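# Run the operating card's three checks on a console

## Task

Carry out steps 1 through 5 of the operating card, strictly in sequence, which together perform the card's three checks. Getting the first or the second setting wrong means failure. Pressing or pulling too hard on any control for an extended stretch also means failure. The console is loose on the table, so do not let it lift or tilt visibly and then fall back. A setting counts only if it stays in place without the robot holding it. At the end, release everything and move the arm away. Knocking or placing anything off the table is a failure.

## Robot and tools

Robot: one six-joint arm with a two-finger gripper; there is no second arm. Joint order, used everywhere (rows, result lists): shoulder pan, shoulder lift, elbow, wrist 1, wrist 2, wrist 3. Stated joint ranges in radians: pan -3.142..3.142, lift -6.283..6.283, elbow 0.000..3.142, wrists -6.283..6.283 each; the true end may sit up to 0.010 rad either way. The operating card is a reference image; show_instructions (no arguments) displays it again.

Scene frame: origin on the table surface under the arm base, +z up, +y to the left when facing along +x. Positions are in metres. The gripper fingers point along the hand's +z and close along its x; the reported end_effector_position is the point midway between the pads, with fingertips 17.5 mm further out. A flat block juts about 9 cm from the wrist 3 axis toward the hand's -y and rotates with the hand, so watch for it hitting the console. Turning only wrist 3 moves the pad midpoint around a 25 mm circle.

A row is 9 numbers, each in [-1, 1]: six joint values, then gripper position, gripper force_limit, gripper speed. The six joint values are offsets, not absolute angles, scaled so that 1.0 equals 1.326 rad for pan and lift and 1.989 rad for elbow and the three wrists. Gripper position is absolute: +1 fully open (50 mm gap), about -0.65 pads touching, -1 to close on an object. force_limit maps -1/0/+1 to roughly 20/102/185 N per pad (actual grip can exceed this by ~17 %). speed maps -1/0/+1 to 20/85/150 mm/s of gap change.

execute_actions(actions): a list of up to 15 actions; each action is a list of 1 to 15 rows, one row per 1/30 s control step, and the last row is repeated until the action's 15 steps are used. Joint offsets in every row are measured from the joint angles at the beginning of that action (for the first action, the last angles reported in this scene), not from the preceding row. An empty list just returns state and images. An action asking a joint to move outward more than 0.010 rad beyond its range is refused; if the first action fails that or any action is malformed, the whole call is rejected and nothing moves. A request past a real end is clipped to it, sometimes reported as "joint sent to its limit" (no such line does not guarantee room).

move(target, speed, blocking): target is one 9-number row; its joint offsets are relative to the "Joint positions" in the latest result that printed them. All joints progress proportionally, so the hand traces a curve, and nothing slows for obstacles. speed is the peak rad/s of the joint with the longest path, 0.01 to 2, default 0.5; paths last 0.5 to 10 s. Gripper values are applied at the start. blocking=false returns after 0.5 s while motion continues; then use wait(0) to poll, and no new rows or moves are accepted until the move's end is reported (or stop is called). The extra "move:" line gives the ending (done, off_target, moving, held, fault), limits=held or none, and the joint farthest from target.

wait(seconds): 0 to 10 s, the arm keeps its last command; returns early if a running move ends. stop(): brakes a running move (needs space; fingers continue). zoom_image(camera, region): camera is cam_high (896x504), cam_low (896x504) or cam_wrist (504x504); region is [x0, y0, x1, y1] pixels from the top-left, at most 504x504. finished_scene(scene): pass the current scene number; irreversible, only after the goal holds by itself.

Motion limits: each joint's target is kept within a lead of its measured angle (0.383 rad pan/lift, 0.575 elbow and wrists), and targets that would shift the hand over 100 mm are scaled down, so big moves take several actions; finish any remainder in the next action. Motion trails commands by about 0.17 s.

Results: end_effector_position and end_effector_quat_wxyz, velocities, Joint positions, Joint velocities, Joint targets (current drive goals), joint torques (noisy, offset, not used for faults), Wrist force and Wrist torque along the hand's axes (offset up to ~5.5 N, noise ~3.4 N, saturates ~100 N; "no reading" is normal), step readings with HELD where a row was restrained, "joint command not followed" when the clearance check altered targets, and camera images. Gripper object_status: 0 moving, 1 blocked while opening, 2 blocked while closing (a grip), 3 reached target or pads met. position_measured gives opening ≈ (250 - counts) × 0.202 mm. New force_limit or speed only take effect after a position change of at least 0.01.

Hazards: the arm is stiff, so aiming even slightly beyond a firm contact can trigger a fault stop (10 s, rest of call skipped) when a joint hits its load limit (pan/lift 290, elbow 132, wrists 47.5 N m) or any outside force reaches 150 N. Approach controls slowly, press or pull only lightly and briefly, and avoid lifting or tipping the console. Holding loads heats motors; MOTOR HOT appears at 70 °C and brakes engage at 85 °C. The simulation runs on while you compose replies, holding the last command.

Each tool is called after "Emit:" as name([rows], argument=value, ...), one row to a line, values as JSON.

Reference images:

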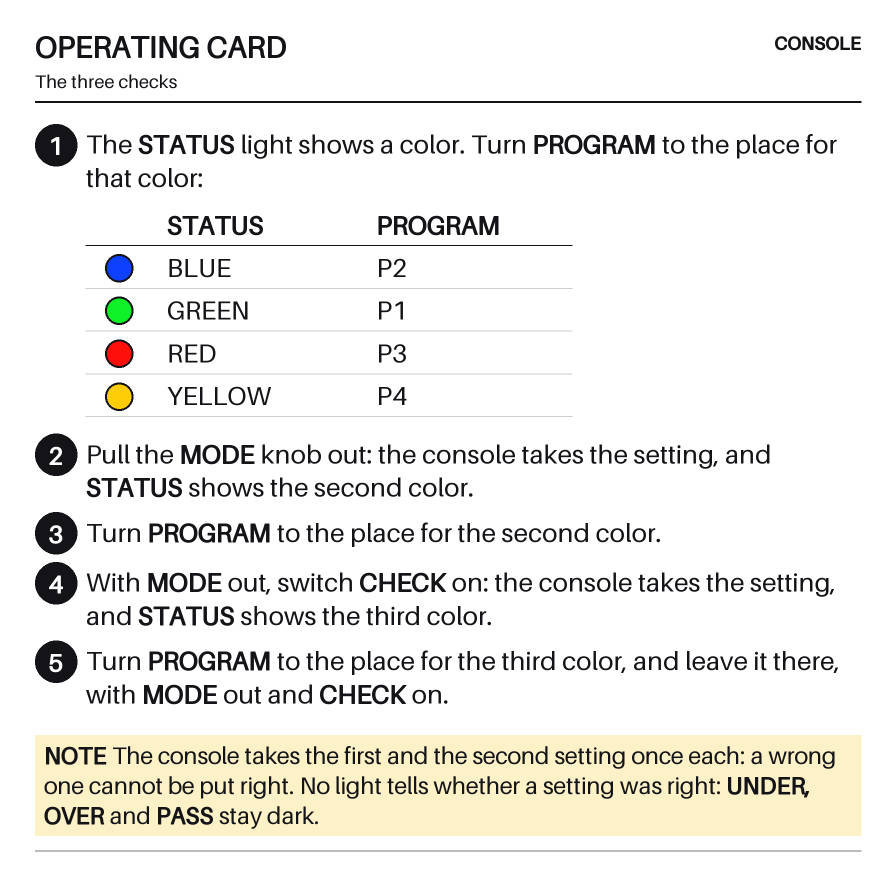

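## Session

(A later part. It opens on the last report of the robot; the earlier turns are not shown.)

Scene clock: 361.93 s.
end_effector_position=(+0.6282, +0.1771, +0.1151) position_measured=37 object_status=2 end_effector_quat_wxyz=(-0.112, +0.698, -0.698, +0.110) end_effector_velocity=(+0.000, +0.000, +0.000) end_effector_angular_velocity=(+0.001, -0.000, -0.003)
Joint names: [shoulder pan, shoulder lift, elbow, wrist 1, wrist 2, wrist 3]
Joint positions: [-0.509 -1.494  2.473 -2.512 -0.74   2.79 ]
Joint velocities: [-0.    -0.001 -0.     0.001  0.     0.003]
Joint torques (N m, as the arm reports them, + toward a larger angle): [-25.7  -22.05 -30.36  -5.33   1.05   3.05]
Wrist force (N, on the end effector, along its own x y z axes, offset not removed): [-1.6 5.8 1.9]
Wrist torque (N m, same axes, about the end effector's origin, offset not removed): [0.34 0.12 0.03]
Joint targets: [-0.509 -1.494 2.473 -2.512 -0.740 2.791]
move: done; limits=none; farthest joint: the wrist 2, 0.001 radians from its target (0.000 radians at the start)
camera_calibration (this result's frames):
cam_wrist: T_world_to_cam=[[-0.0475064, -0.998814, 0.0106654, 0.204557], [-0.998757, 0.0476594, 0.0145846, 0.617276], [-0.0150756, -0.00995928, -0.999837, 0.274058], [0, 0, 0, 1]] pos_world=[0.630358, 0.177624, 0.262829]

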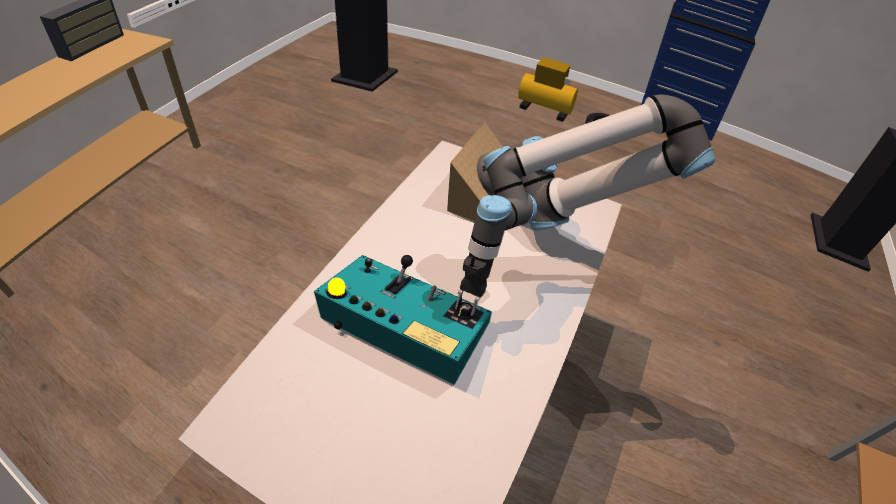

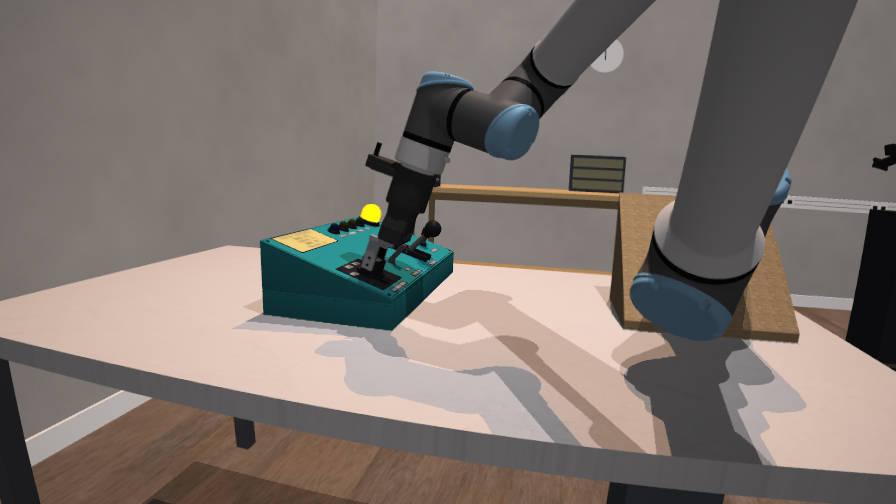

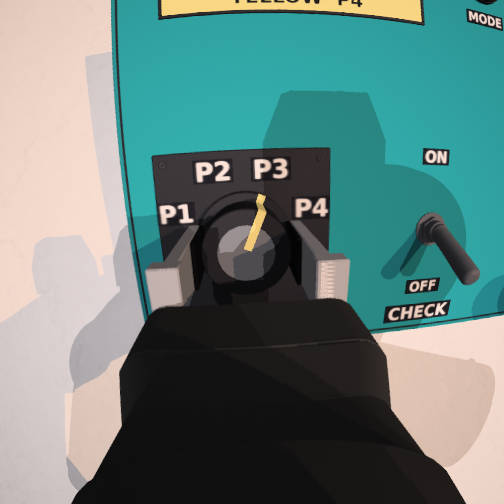

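Emit:
move(target=[0.0095,-0.0077,-0.0023,0.0004,0.0002,0.2069,-1,-0.7,-0.6], speed=0.6)

Emit:
move(target=[0.0094,-0.0032,-0.0055,0.0007,0.0001,0.2068,-1,-0.7,-0.6], speed=0.6)

Emit:
execute_actions([
  [[0,0,0,0,0,0,1,-0.7,0]],
])

Scene clock: 378.60 s.
end_effector_position=(+0.6279, +0.1767, +0.1151) position_measured=37 object_status=2 end_effector_quat_wxyz=(+0.131, -0.549, +0.821, -0.087) end_effector_velocity=(-0.000, -0.000, +0.000) end_effector_angular_velocity=(-0.000, -0.000, -0.003)
Joint names: [shoulder pan, shoulder lift, elbow, wrist 1, wrist 2, wrist 3]
Joint positions: [-0.497 -1.504  2.468 -2.512 -0.74   3.201]
Joint velocities: [-0.    -0.    -0.     0.    -0.001  0.003]
Joint torques (N m, as the arm reports them, + toward a larger angle): [-29.11 -23.31 -41.34  -0.34   3.28   3.39]
Wrist force (N, on the end effector, along its own x y z axes, offset not removed): [-2.3 -4.5 11.7]
Wrist torque (N m, same axes, about the end effector's origin, offset not removed): [0.08 -0.26 -0.08]
Joint targets: [-0.497 -1.504 2.468 -2.512 -0.740 3.202]
move: done; limits=none; farthest joint: the shoulder pan, 0.000 radians from its target (0.013 radians at the start)
camera_calibration (this result's frames):
cam_wrist: T_world_to_cam=[[-0.407392, -0.90699, -0.106779, 0.427429], [-0.913245, 0.405105, 0.0432878, 0.496831], [0.003995, 0.11515, -0.99334, 0.239223], [0, 0, 0, 1]] pos_world=[0.626903, 0.158858, 0.261764]

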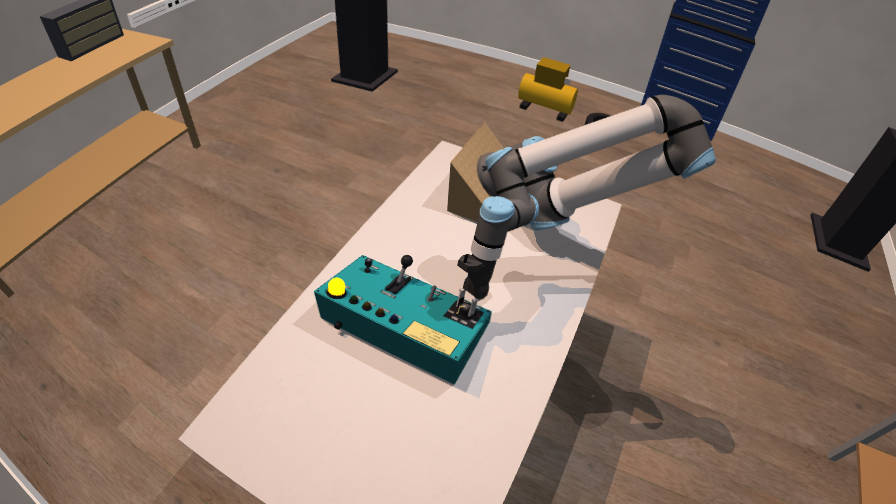

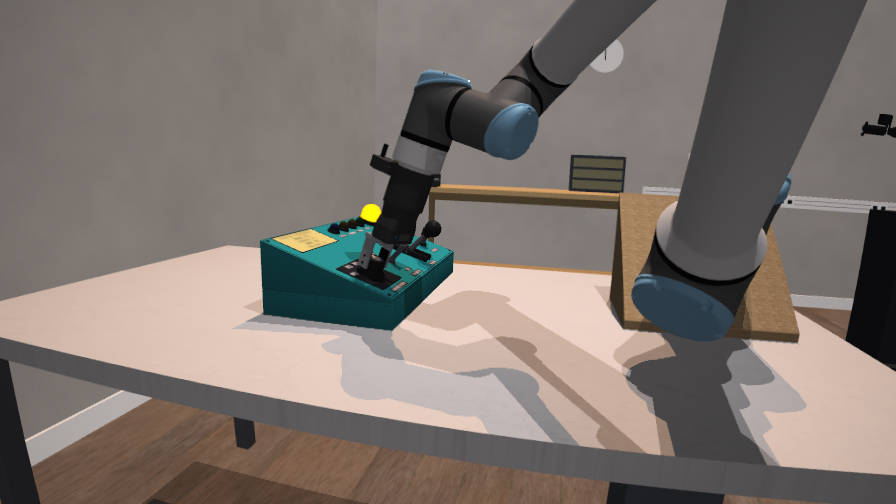

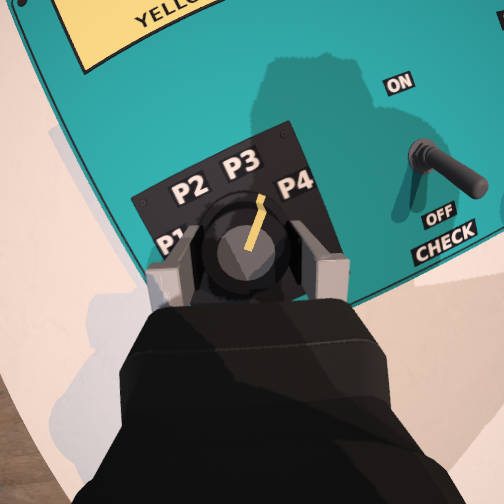

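Scene clock: 380.07 s.
end_effector_position=(+0.6276, +0.1765, +0.1151) position_measured=37 object_status=2 end_effector_quat_wxyz=(+0.146, -0.378, +0.912, -0.059) end_effector_velocity=(+0.000, +0.001, -0.001) end_effector_angular_velocity=(+0.002, +0.001, +0.000)
Joint names: [shoulder pan, shoulder lift, elbow, wrist 1, wrist 2, wrist 3]
Joint positions: [-0.484 -1.508  2.458 -2.51  -0.739  3.612]
Joint velocities: [ 0.002  0.001 -0.    -0.001  0.002  0.003]
Joint torques (N m, as the arm reports them, + toward a larger angle): [-26.91 -30.34 -44.02  -1.11   4.9    3.01]
Wrist force (N, on the end effector, along its own x y z axes, offset not removed): [-2.7 -10.8 13.3]
Wrist torque (N m, same axes, about the end effector's origin, offset not removed): [-0.30 0.70 -0.03]
Joint targets: [-0.484 -1.508 2.458 -2.510 -0.739 3.613]
move: done; limits=none; farthest joint: the shoulder pan, 0.000 radians from its target (0.012 radians at the start)
camera_calibration (this result's frames):
cam_wrist: T_world_to_cam=[[-0.706719, -0.677407, -0.204126, 0.585659], [-0.70431, 0.70096, 0.112257, 0.305266], [0.0670411, 0.223102, -0.972487, 0.178229], [0, 0, 0, 1]] pos_world=[0.61695, 0.142987, 0.258605]

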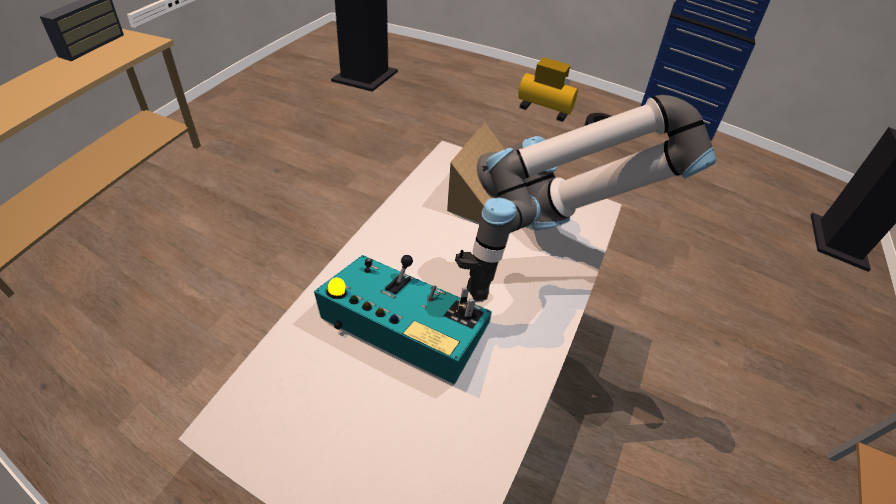

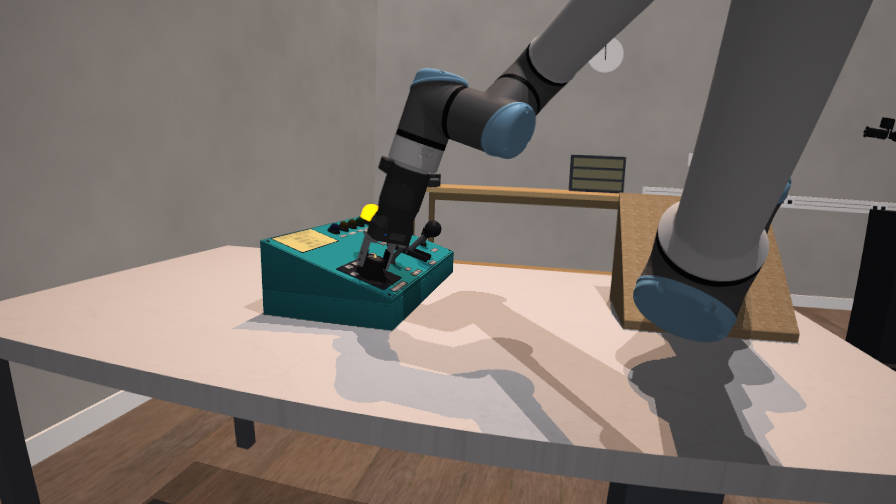

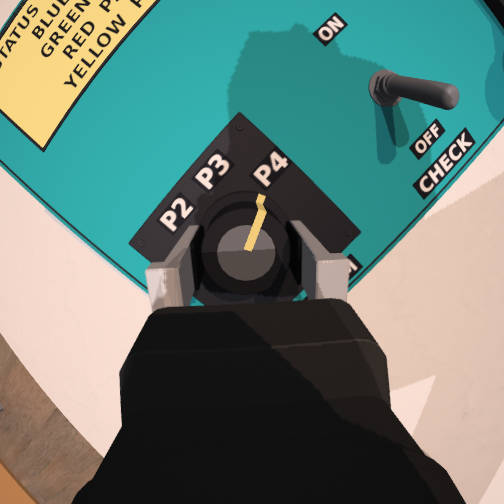

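Scene clock: 380.57 s.
end_effector_position=(+0.6276, +0.1766, +0.1151) position_measured=3 object_status=3 end_effector_quat_wxyz=(+0.146, -0.378, +0.912, -0.059) end_effector_velocity=(+0.001, -0.000, +0.001) end_effector_angular_velocity=(-0.002, -0.003, +0.002)
Joint names: [shoulder pan, shoulder lift, elbow, wrist 1, wrist 2, wrist 3]
Joint positions: [-0.484 -1.508  2.457 -2.51  -0.739  3.612]
Joint velocities: [-0.001 -0.001  0.    -0.002 -0.    -0.001]
Joint torques (N m, as the arm reports them, + toward a larger angle): [-27.36 -17.31 -34.71  -0.7    1.18  -1.29]
Wrist force (N, on the end effector, along its own x y z axes, offset not removed): [-1.0 1.8 -0.4]
Wrist torque (N m, same axes, about the end effector's origin, offset not removed): [0.38 0.07 0.01]
Joint targets: [-0.484 -1.508 2.458 -2.510 -0.739 3.612]
Step readings (joint positions):
0: [-0.484 -1.508 2.458 -2.510 -0.739 3.612]
1: [-0.484 -1.508 2.458 -2.510 -0.739 3.612]
2: [-0.484 -1.508 2.458 -2.510 -0.739 3.612]
4: [-0.484 -1.508 2.457 -2.510 -0.739 3.612]
8: [-0.484 -1.508 2.457 -2.510 -0.739 3.612]
15: Joint positions above
camera_calibration (this result's frames):
cam_wrist: T_world_to_cam=[[-0.706679, -0.677418, -0.204229, 0.58572], [-0.704343, 0.700932, 0.11223, 0.30528], [0.0671239, 0.223157, -0.972469, 0.178198], [0, 0, 0, 1]] pos_world=[0.616976, 0.143031, 0.258651]

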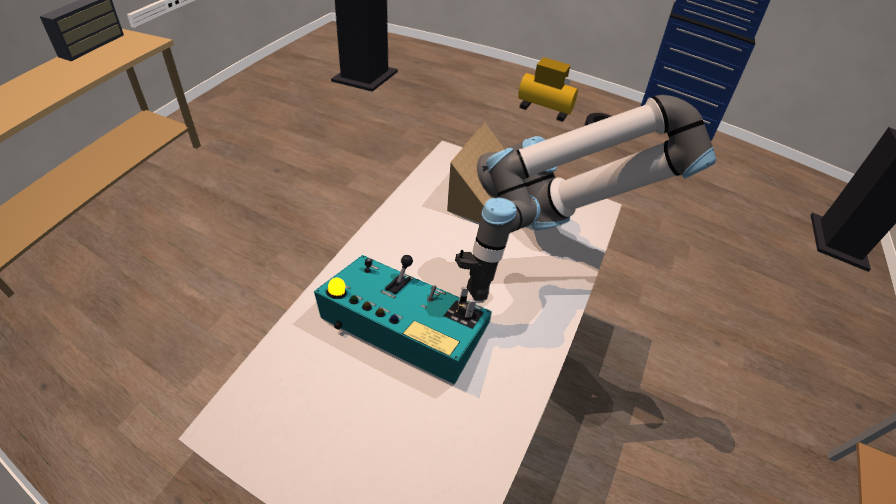

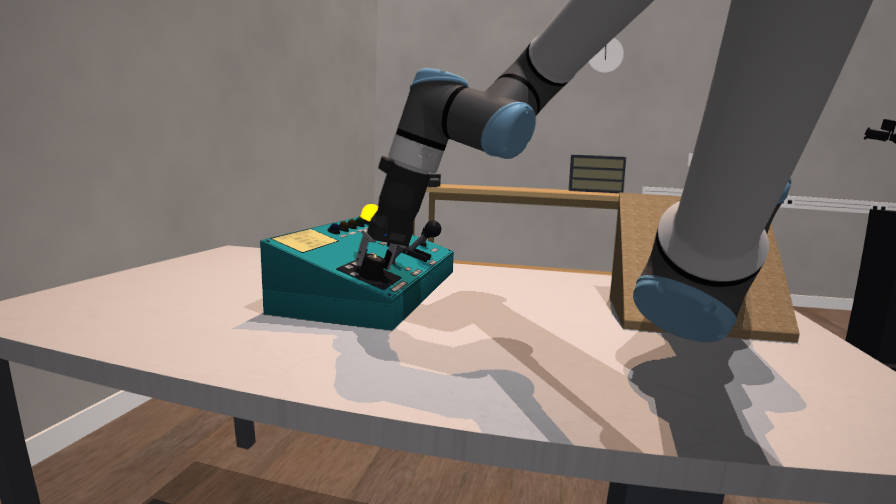

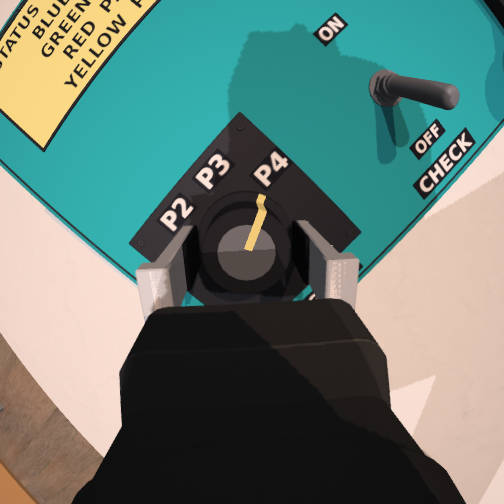

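Emit:
move(target=[-0.0339,-0.0485,-0.003,0.0602,-0.001,-0.0335,1,-0.7,0], speed=0.3)

Emit:
move(target=[-0.1055,-0.1207,-0.0263,0.182,-0.0085,-0.25,1,-0.7,0], speed=0.8)

Scene clock: 428.67 s.
end_effector_position=(+0.6178, +0.1765, +0.1428) position_measured=3 object_status=3 end_effector_quat_wxyz=(+0.146, -0.378, +0.912, -0.059) end_effector_velocity=(+0.000, +0.001, +0.001) end_effector_angular_velocity=(+0.001, -0.001, -0.001)
Joint names: [shoulder pan, shoulder lift, elbow, wrist 1, wrist 2, wrist 3]
Joint positions: [-0.529 -1.572  2.452 -2.391 -0.741  3.546]
Joint velocities: [-0.002 -0.002 -0.001  0.004  0.001 -0.001]
Joint torques (N m, as the arm reports them, + toward a larger angle): [-48.42 -19.89 -44.2   -0.48  -3.45  -0.81]
Wrist force (N, on the end effector, along its own x y z axes, offset not removed): [-3.8 -1.5 0.9]
Wrist torque (N m, same axes, about the end effector's origin, offset not removed): [-0.11 0.46 0.07]
Joint targets: [-0.529 -1.573 2.452 -2.391 -0.741 3.546]
move: done; limits=none; farthest joint: the elbow, 0.001 radians from its target (0.007 radians at the start)
camera_calibration (this result's frames):
cam_wrist: T_world_to_cam=[[-0.706941, -0.677272, -0.203807, 0.584422], [-0.704105, 0.701164, 0.112275, 0.295121], [0.0668614, 0.222874, -0.972552, 0.206052], [0, 0, 0, 1]] pos_world=[0.607172, 0.142961, 0.286371]

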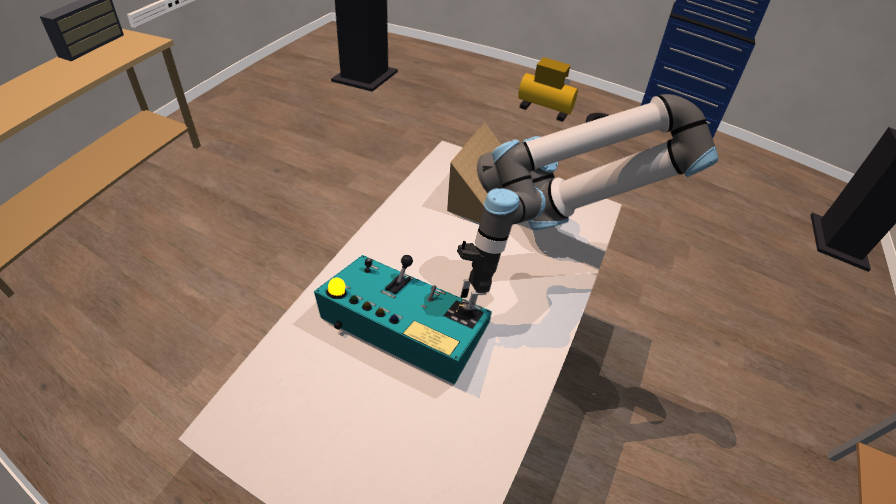

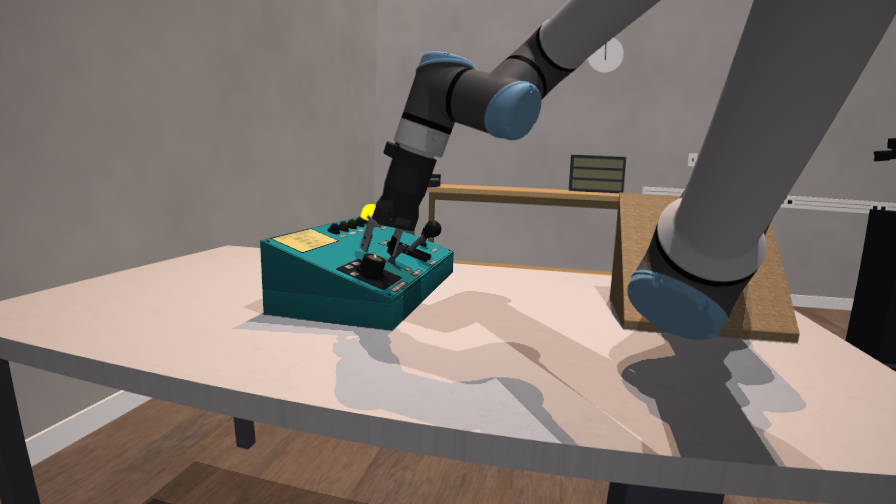

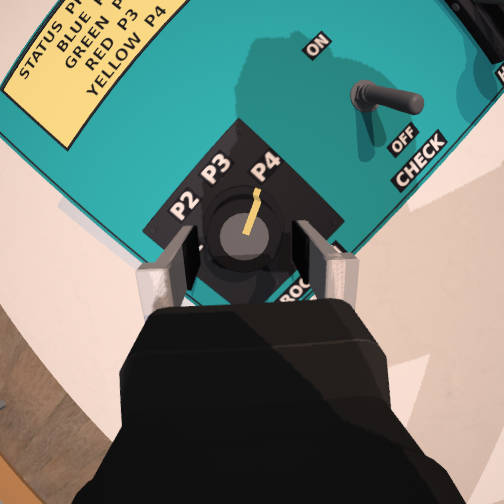

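Scene clock: 430.13 s.
end_effector_position=(+0.5945, +0.1823, +0.2305) position_measured=3 object_status=3 end_effector_quat_wxyz=(+0.136, -0.508, +0.847, -0.079) end_effector_velocity=(-0.000, +0.001, +0.000) end_effector_angular_velocity=(-0.002, +0.001, +0.004)
Joint names: [shoulder pan, shoulder lift, elbow, wrist 1, wrist 2, wrist 3]
Joint positions: [-0.669 -1.732  2.399 -2.029 -0.758  3.049]
Joint velocities: [ 0.    -0.002 -0.001  0.003 -0.001 -0.005]
Joint torques (N m, as the arm reports them, + toward a larger angle): [-46.72  -5.93 -49.29  -1.02  -3.42  -1.71]
Wrist force (N, on the end effector, along its own x y z axes, offset not removed): [-2.8 -2.6 0.8]
Wrist torque (N m, same axes, about the end effector's origin, offset not removed): [-0.46 0.30 0.06]
Joint targets: [-0.669 -1.732 2.399 -2.029 -0.758 3.049]
move: done; limits=none; farthest joint: the shoulder pan, 0.000 radians from its target (0.140 radians at the start)
camera_calibration (this result's frames):
cam_wrist: T_world_to_cam=[[-0.490542, -0.86084, -0.135362, 0.478838], [-0.871263, 0.48743, 0.0575587, 0.415772], [0.0164307, 0.146171, -0.989123, 0.339355], [0, 0, 0, 1]] pos_world=[0.591561, 0.15994, 0.37655]

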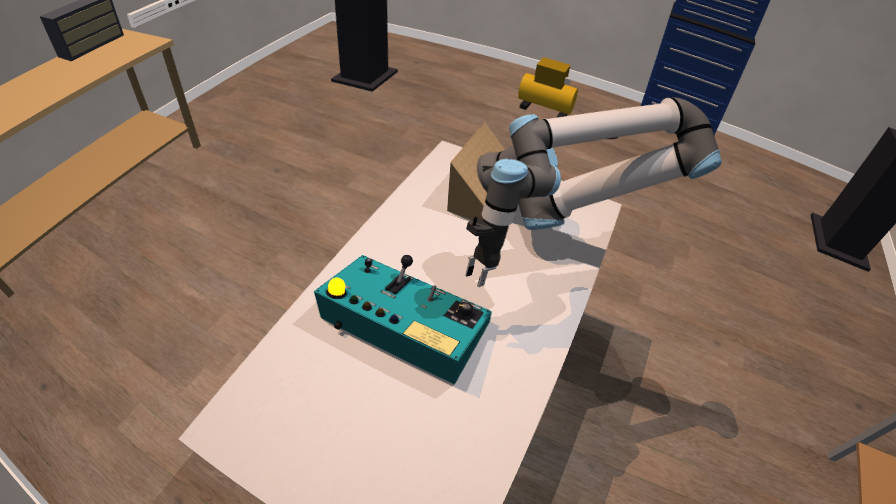

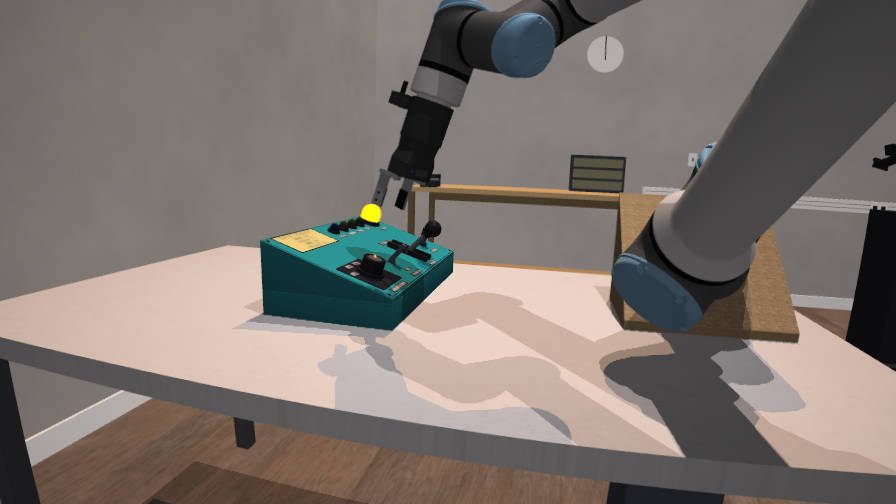

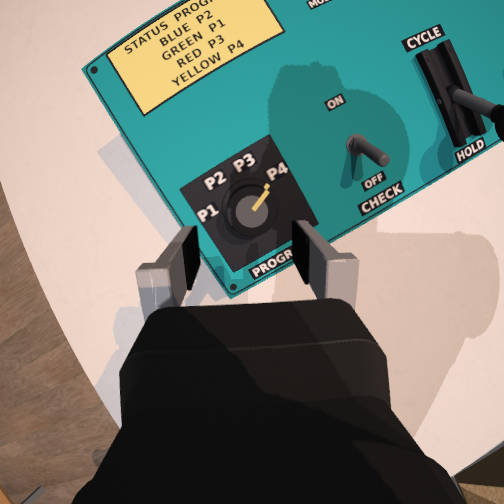

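Emit:
move(target=[-0.2445,0.4954,-0.0482,-0.136,-0.0576,-0.4579,1,-0.7,0], speed=0.9)

Emit:
zoom_image(camera="cam_wrist", region=[170, 160, 330, 320])

Scene clock: 440.53 s.
end_effector_position=(+0.6007, -0.1786, +0.2028) position_measured=3 object_status=3 end_effector_quat_wxyz=(-0.113, +0.698, -0.698, +0.110) end_effector_velocity=(-0.000, -0.001, -0.001) end_effector_angular_velocity=(-0.001, +0.000, +0.003)
Joint names: [shoulder pan, shoulder lift, elbow, wrist 1, wrist 2, wrist 3]
Joint positions: [-0.993 -1.076  2.303 -2.3   -0.873  2.139]
Joint velocities: [-0.     0.003  0.    -0.002 -0.    -0.004]
Joint torques (N m, as the arm reports them, + toward a larger angle): [-61.93 -10.05 -48.6   -7.82  -2.93  -1.59]
Wrist force (N, on the end effector, along its own x y z axes, offset not removed): [-1.1 -1.1 1.5]
Wrist torque (N m, same axes, about the end effector's origin, offset not removed): [0.06 0.15 0.01]
Joint targets: [-0.993 -1.075 2.303 -2.300 -0.873 2.139]
move: done; limits=none; farthest joint: the wrist 3, 0.001 radians from its target (0.910 radians at the start)
camera_calibration (this result's frames):
cam_wrist: T_world_to_cam=[[-0.047451, -0.998832, 0.00906445, -0.152627], [-0.998762, 0.0475793, 0.0145086, 0.605458], [-0.0149229, -0.00836479, -0.999854, 0.358034], [0, 0, 0, 1]] pos_world=[0.602809, -0.178262, 0.350581]

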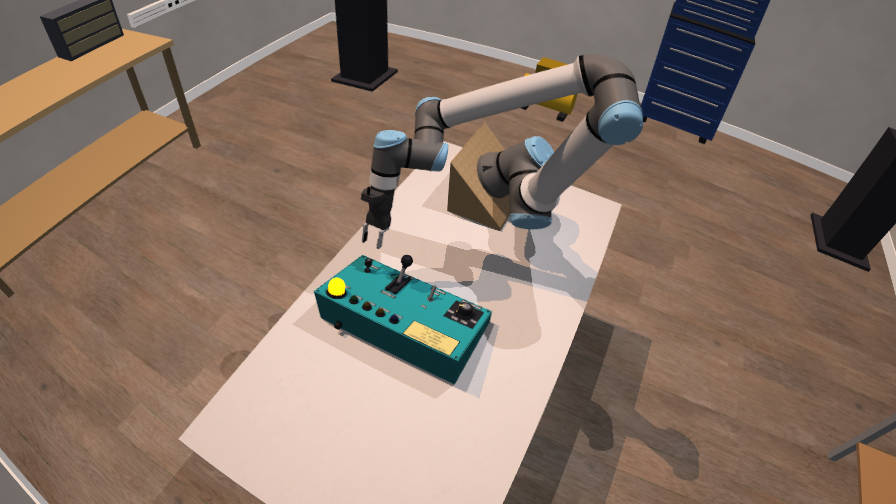

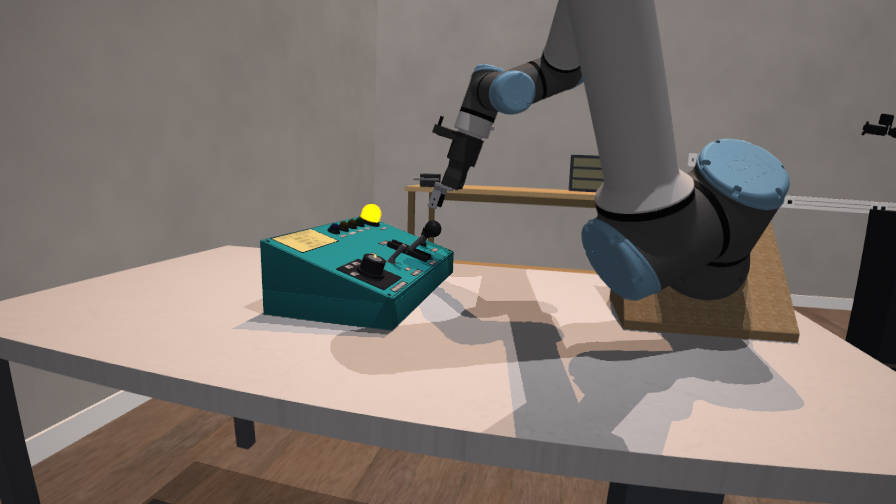

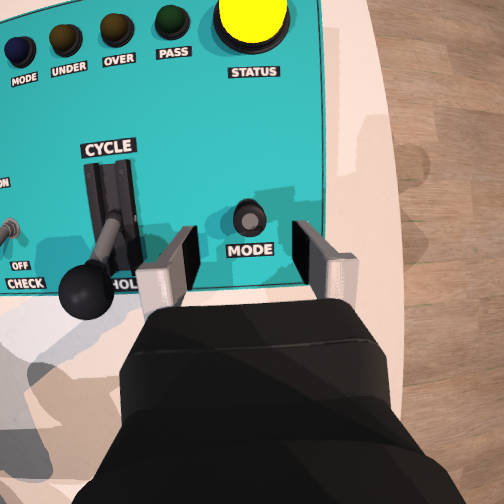

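Region (170, 160, 330, 320) of cam_wrist's 504x504 image, scaled by 3.150, with more detail than that image has.

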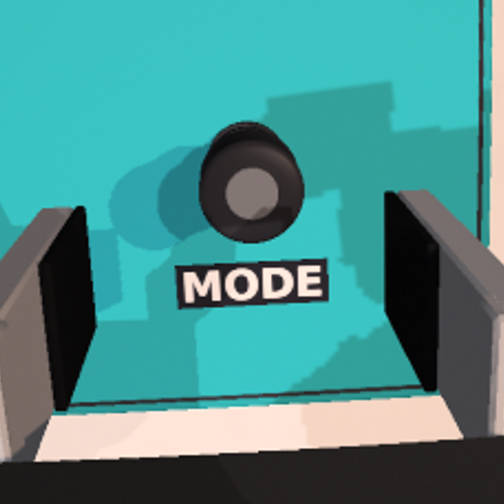

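Emit:
move(target=[0.0614,0.0933,0.0099,-0.1033,0.0187,0.0481,1,-0.7,0], speed=0.3)

Emit:
zoom_image(camera="cam_wrist", region=[170, 160, 330, 320])

Emit:
zoom_image(camera="cam_high", region=[330, 220, 410, 300])

Scene clock: 464.50 s.
end_effector_position=(+0.6226, -0.1823, +0.1290) position_measured=3 object_status=3 end_effector_quat_wxyz=(-0.113, +0.698, -0.698, +0.109) end_effector_velocity=(+0.000, +0.001, -0.000) end_effector_angular_velocity=(-0.002, -0.000, +0.002)
Joint names: [shoulder pan, shoulder lift, elbow, wrist 1, wrist 2, wrist 3]
Joint positions: [-0.912 -0.952  2.323 -2.505 -0.836  2.234]
Joint velocities: [ 0.001 -0.001  0.001 -0.002  0.    -0.001]
Joint torques (N m, as the arm reports them, + toward a larger angle): [-39.41 -21.37 -27.66  -7.27   4.4    2.83]
Wrist force (N, on the end effector, along its own x y z axes, offset not removed): [-5.3 -2.0 2.5]
Wrist torque (N m, same axes, about the end effector's origin, offset not removed): [-0.23 0.85 0.08]
Joint targets: [-0.912 -0.952 2.323 -2.505 -0.836 2.235]
move: done; limits=none; farthest joint: the wrist 1, 0.001 radians from its target (0.206 radians at the start)
camera_calibration (this result's frames):
cam_wrist: T_world_to_cam=[[-0.0472502, -0.998851, 0.00805346, -0.154617], [-0.998769, 0.0473652, 0.0147487, 0.628469], [-0.0151132, -0.00734666, -0.999859, 0.284858], [0, 0, 0, 1]] pos_world=[0.624694, -0.182114, 0.276794]

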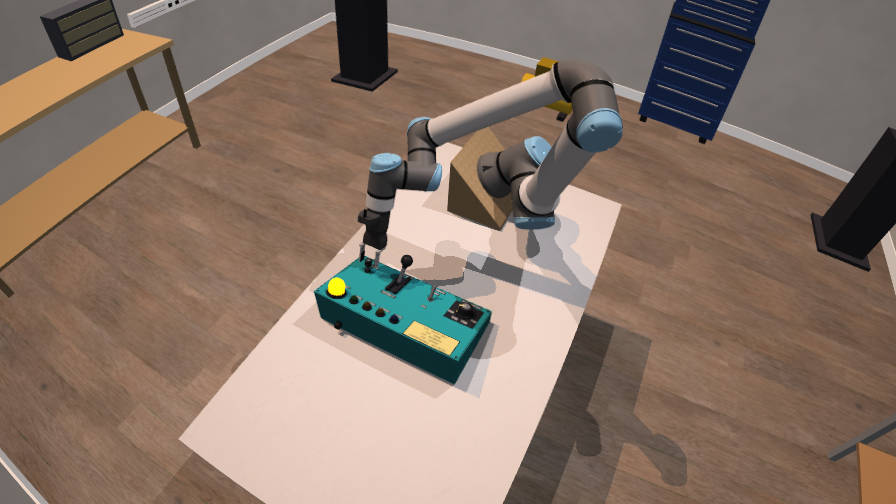

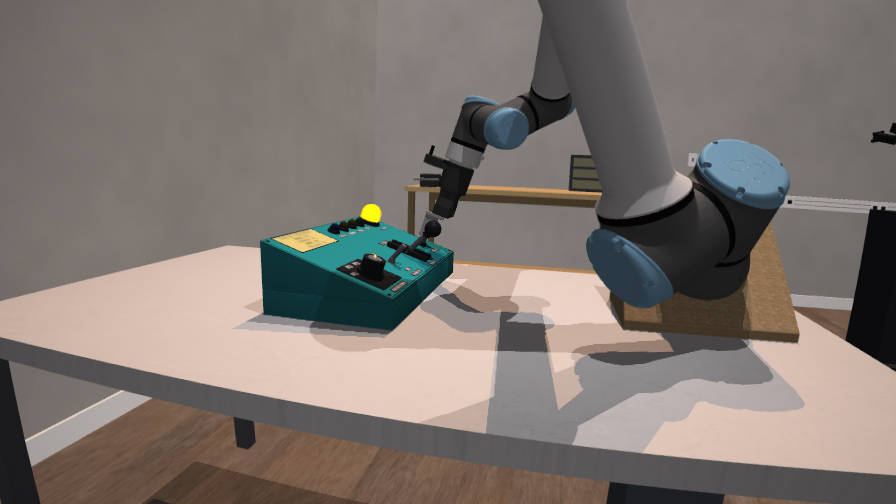

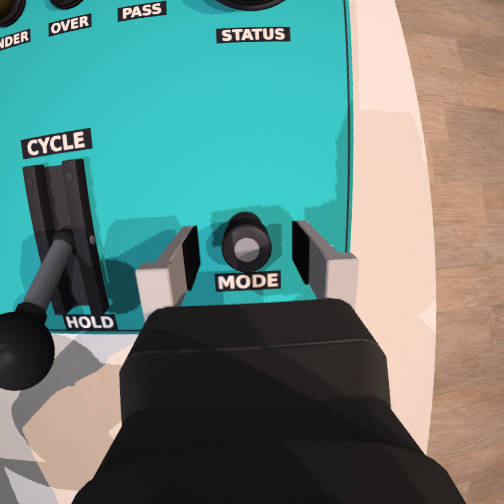

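Region (170, 160, 330, 320) of cam_wrist's 504x504 image, scaled by 3.150, with more detail than that image has.

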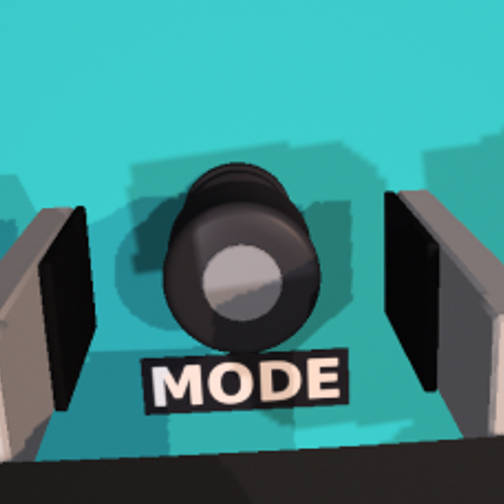

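Region (330, 220, 410, 300) of cam_high's 896x504 image, scaled by 6.300, with more detail than that image has.

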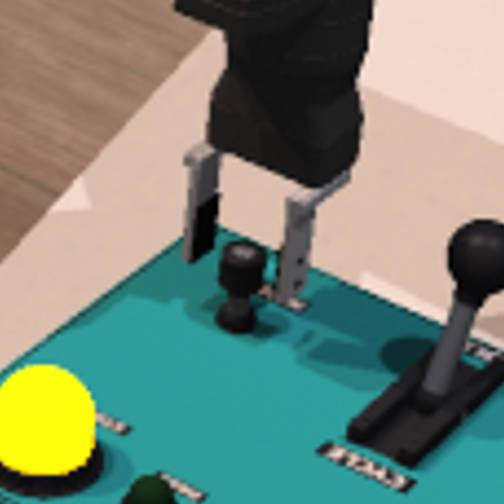

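Emit:
move(target=[0.0069,0.0102,0.0003,-0.0108,0.0019,0.0055,0.4,-0.6,0], speed=0.1)

Emit:
execute_actions([
  [[0,0,0,0,0,0,-1,-0.6,-0.6]],
])

Scene clock: 474.50 s.
end_effector_position=(+0.6249, -0.1824, +0.1215) position_measured=92 object_status=3 end_effector_quat_wxyz=(-0.113, +0.698, -0.698, +0.109) end_effector_velocity=(+0.001, +0.000, -0.001) end_effector_angular_velocity=(+0.001, +0.001, -0.000)
Joint names: [shoulder pan, shoulder lift, elbow, wrist 1, wrist 2, wrist 3]
Joint positions: [-0.903 -0.939  2.324 -2.526 -0.832  2.245]
Joint velocities: [ 0.002  0.002 -0.    -0.002  0.001  0.003]
Joint torques (N m, as the arm reports them, + toward a larger angle): [-38.67 -19.92 -26.49  -7.24   4.03   2.52]
Wrist force (N, on the end effector, along its own x y z axes, offset not removed): [-4.7 -4.6 -1.0]
Wrist torque (N m, same axes, about the end effector's origin, offset not removed): [-0.91 0.56 -0.05]
Joint targets: [-0.903 -0.939 2.324 -2.526 -0.832 2.245]
move: done; limits=none; farthest joint: the wrist 1, 0.001 radians from its target (0.021 radians at the start)
camera_calibration (this result's frames):
cam_wrist: T_world_to_cam=[[-0.0470827, -0.998859, 0.00804795, -0.154718], [-0.998775, 0.0471986, 0.014876, 0.630917], [-0.0152389, -0.00733768, -0.999857, 0.277409], [0, 0, 0, 1]] pos_world=[0.627087, -0.182284, 0.269229]

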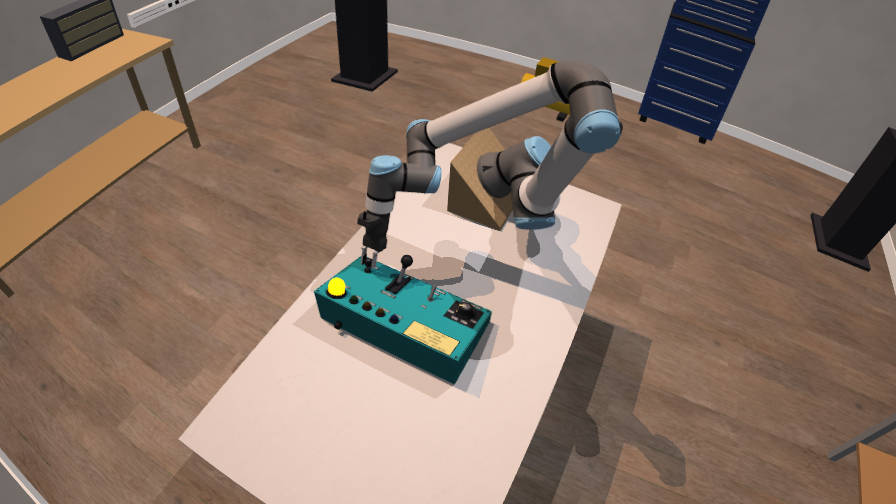

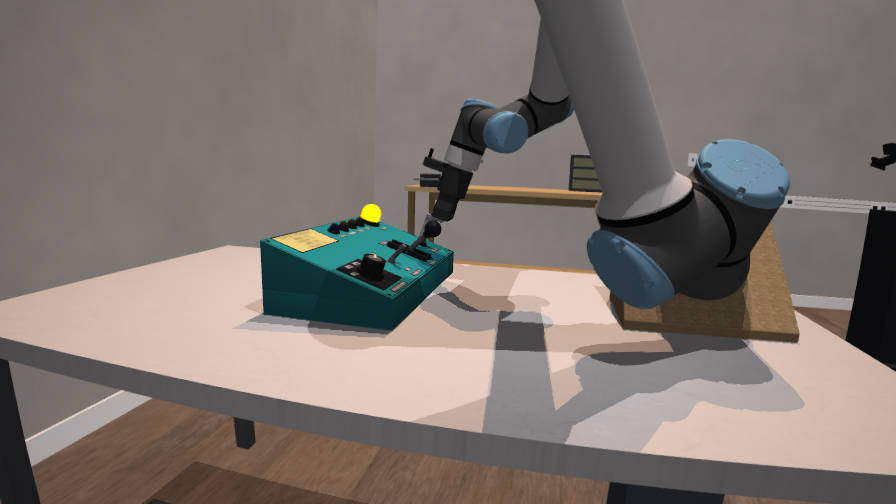

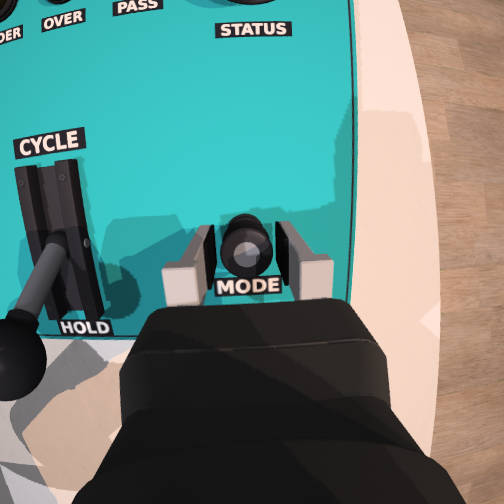

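Scene clock: 475.00 s.
end_effector_position=(+0.6250, -0.1824, +0.1214) position_measured=131 object_status=2 end_effector_quat_wxyz=(-0.113, +0.698, -0.698, +0.109) end_effector_velocity=(-0.001, -0.000, -0.001) end_effector_angular_velocity=(+0.001, +0.001, -0.003)
Joint names: [shoulder pan, shoulder lift, elbow, wrist 1, wrist 2, wrist 3]
Joint positions: [-0.903 -0.939  2.324 -2.526 -0.832  2.245]
Joint velocities: [-0.     0.001  0.001 -0.    -0.001  0.001]
Joint torques (N m, as the arm reports them, + toward a larger angle): [-53.1  -30.23 -28.17  -4.51   3.95   0.29]
Wrist force (N, on the end effector, along its own x y z axes, offset not removed): [5.5 1.8 -0.1]
Wrist torque (N m, same axes, about the end effector's origin, offset not removed): [0.43 0.42 -0.01]
Joint targets: [-0.903 -0.939 2.324 -2.526 -0.832 2.245]
Step readings (joint positions):
0: [-0.903 -0.939 2.324 -2.526 -0.832 2.245]
1: [-0.903 -0.939 2.324 -2.526 -0.832 2.245]
2: [-0.903 -0.939 2.324 -2.526 -0.832 2.245]
4: [-0.903 -0.939 2.324 -2.526 -0.832 2.245]
8: [-0.903 -0.939 2.324 -2.526 -0.832 2.245]
15: Joint positions above
camera_calibration (this result's frames):
cam_wrist: T_world_to_cam=[[-0.0470826, -0.998859, 0.00804709, -0.154717], [-0.998775, 0.0471985, 0.014877, 0.630928], [-0.0152399, -0.00733678, -0.999857, 0.277372], [0, 0, 0, 1]] pos_world=[0.627098, -0.182284, 0.269191]

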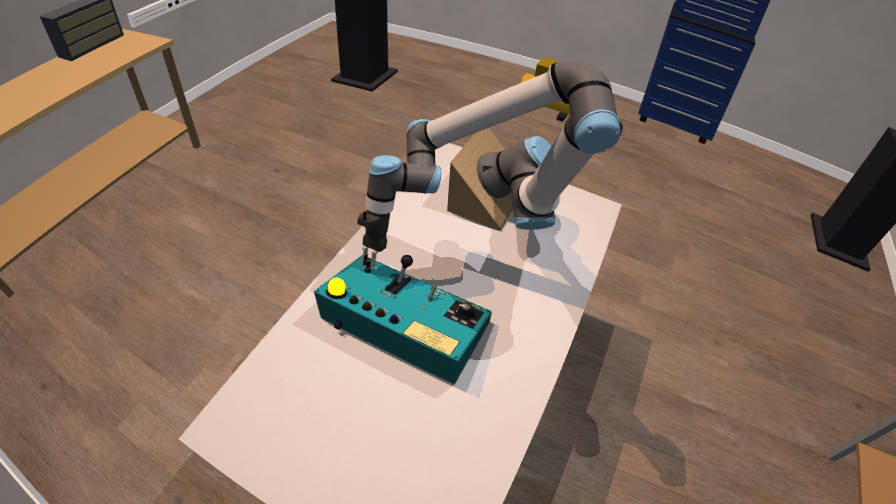

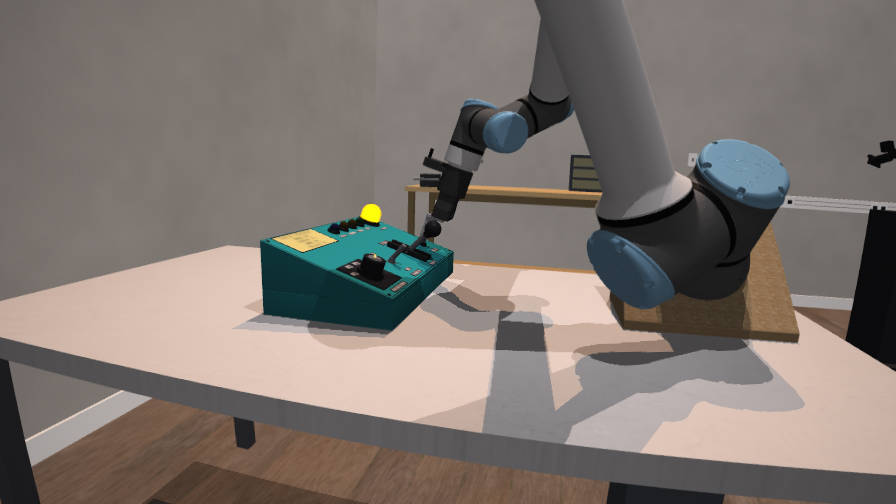

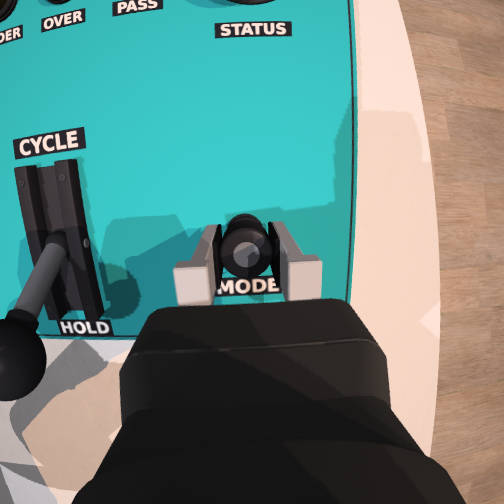

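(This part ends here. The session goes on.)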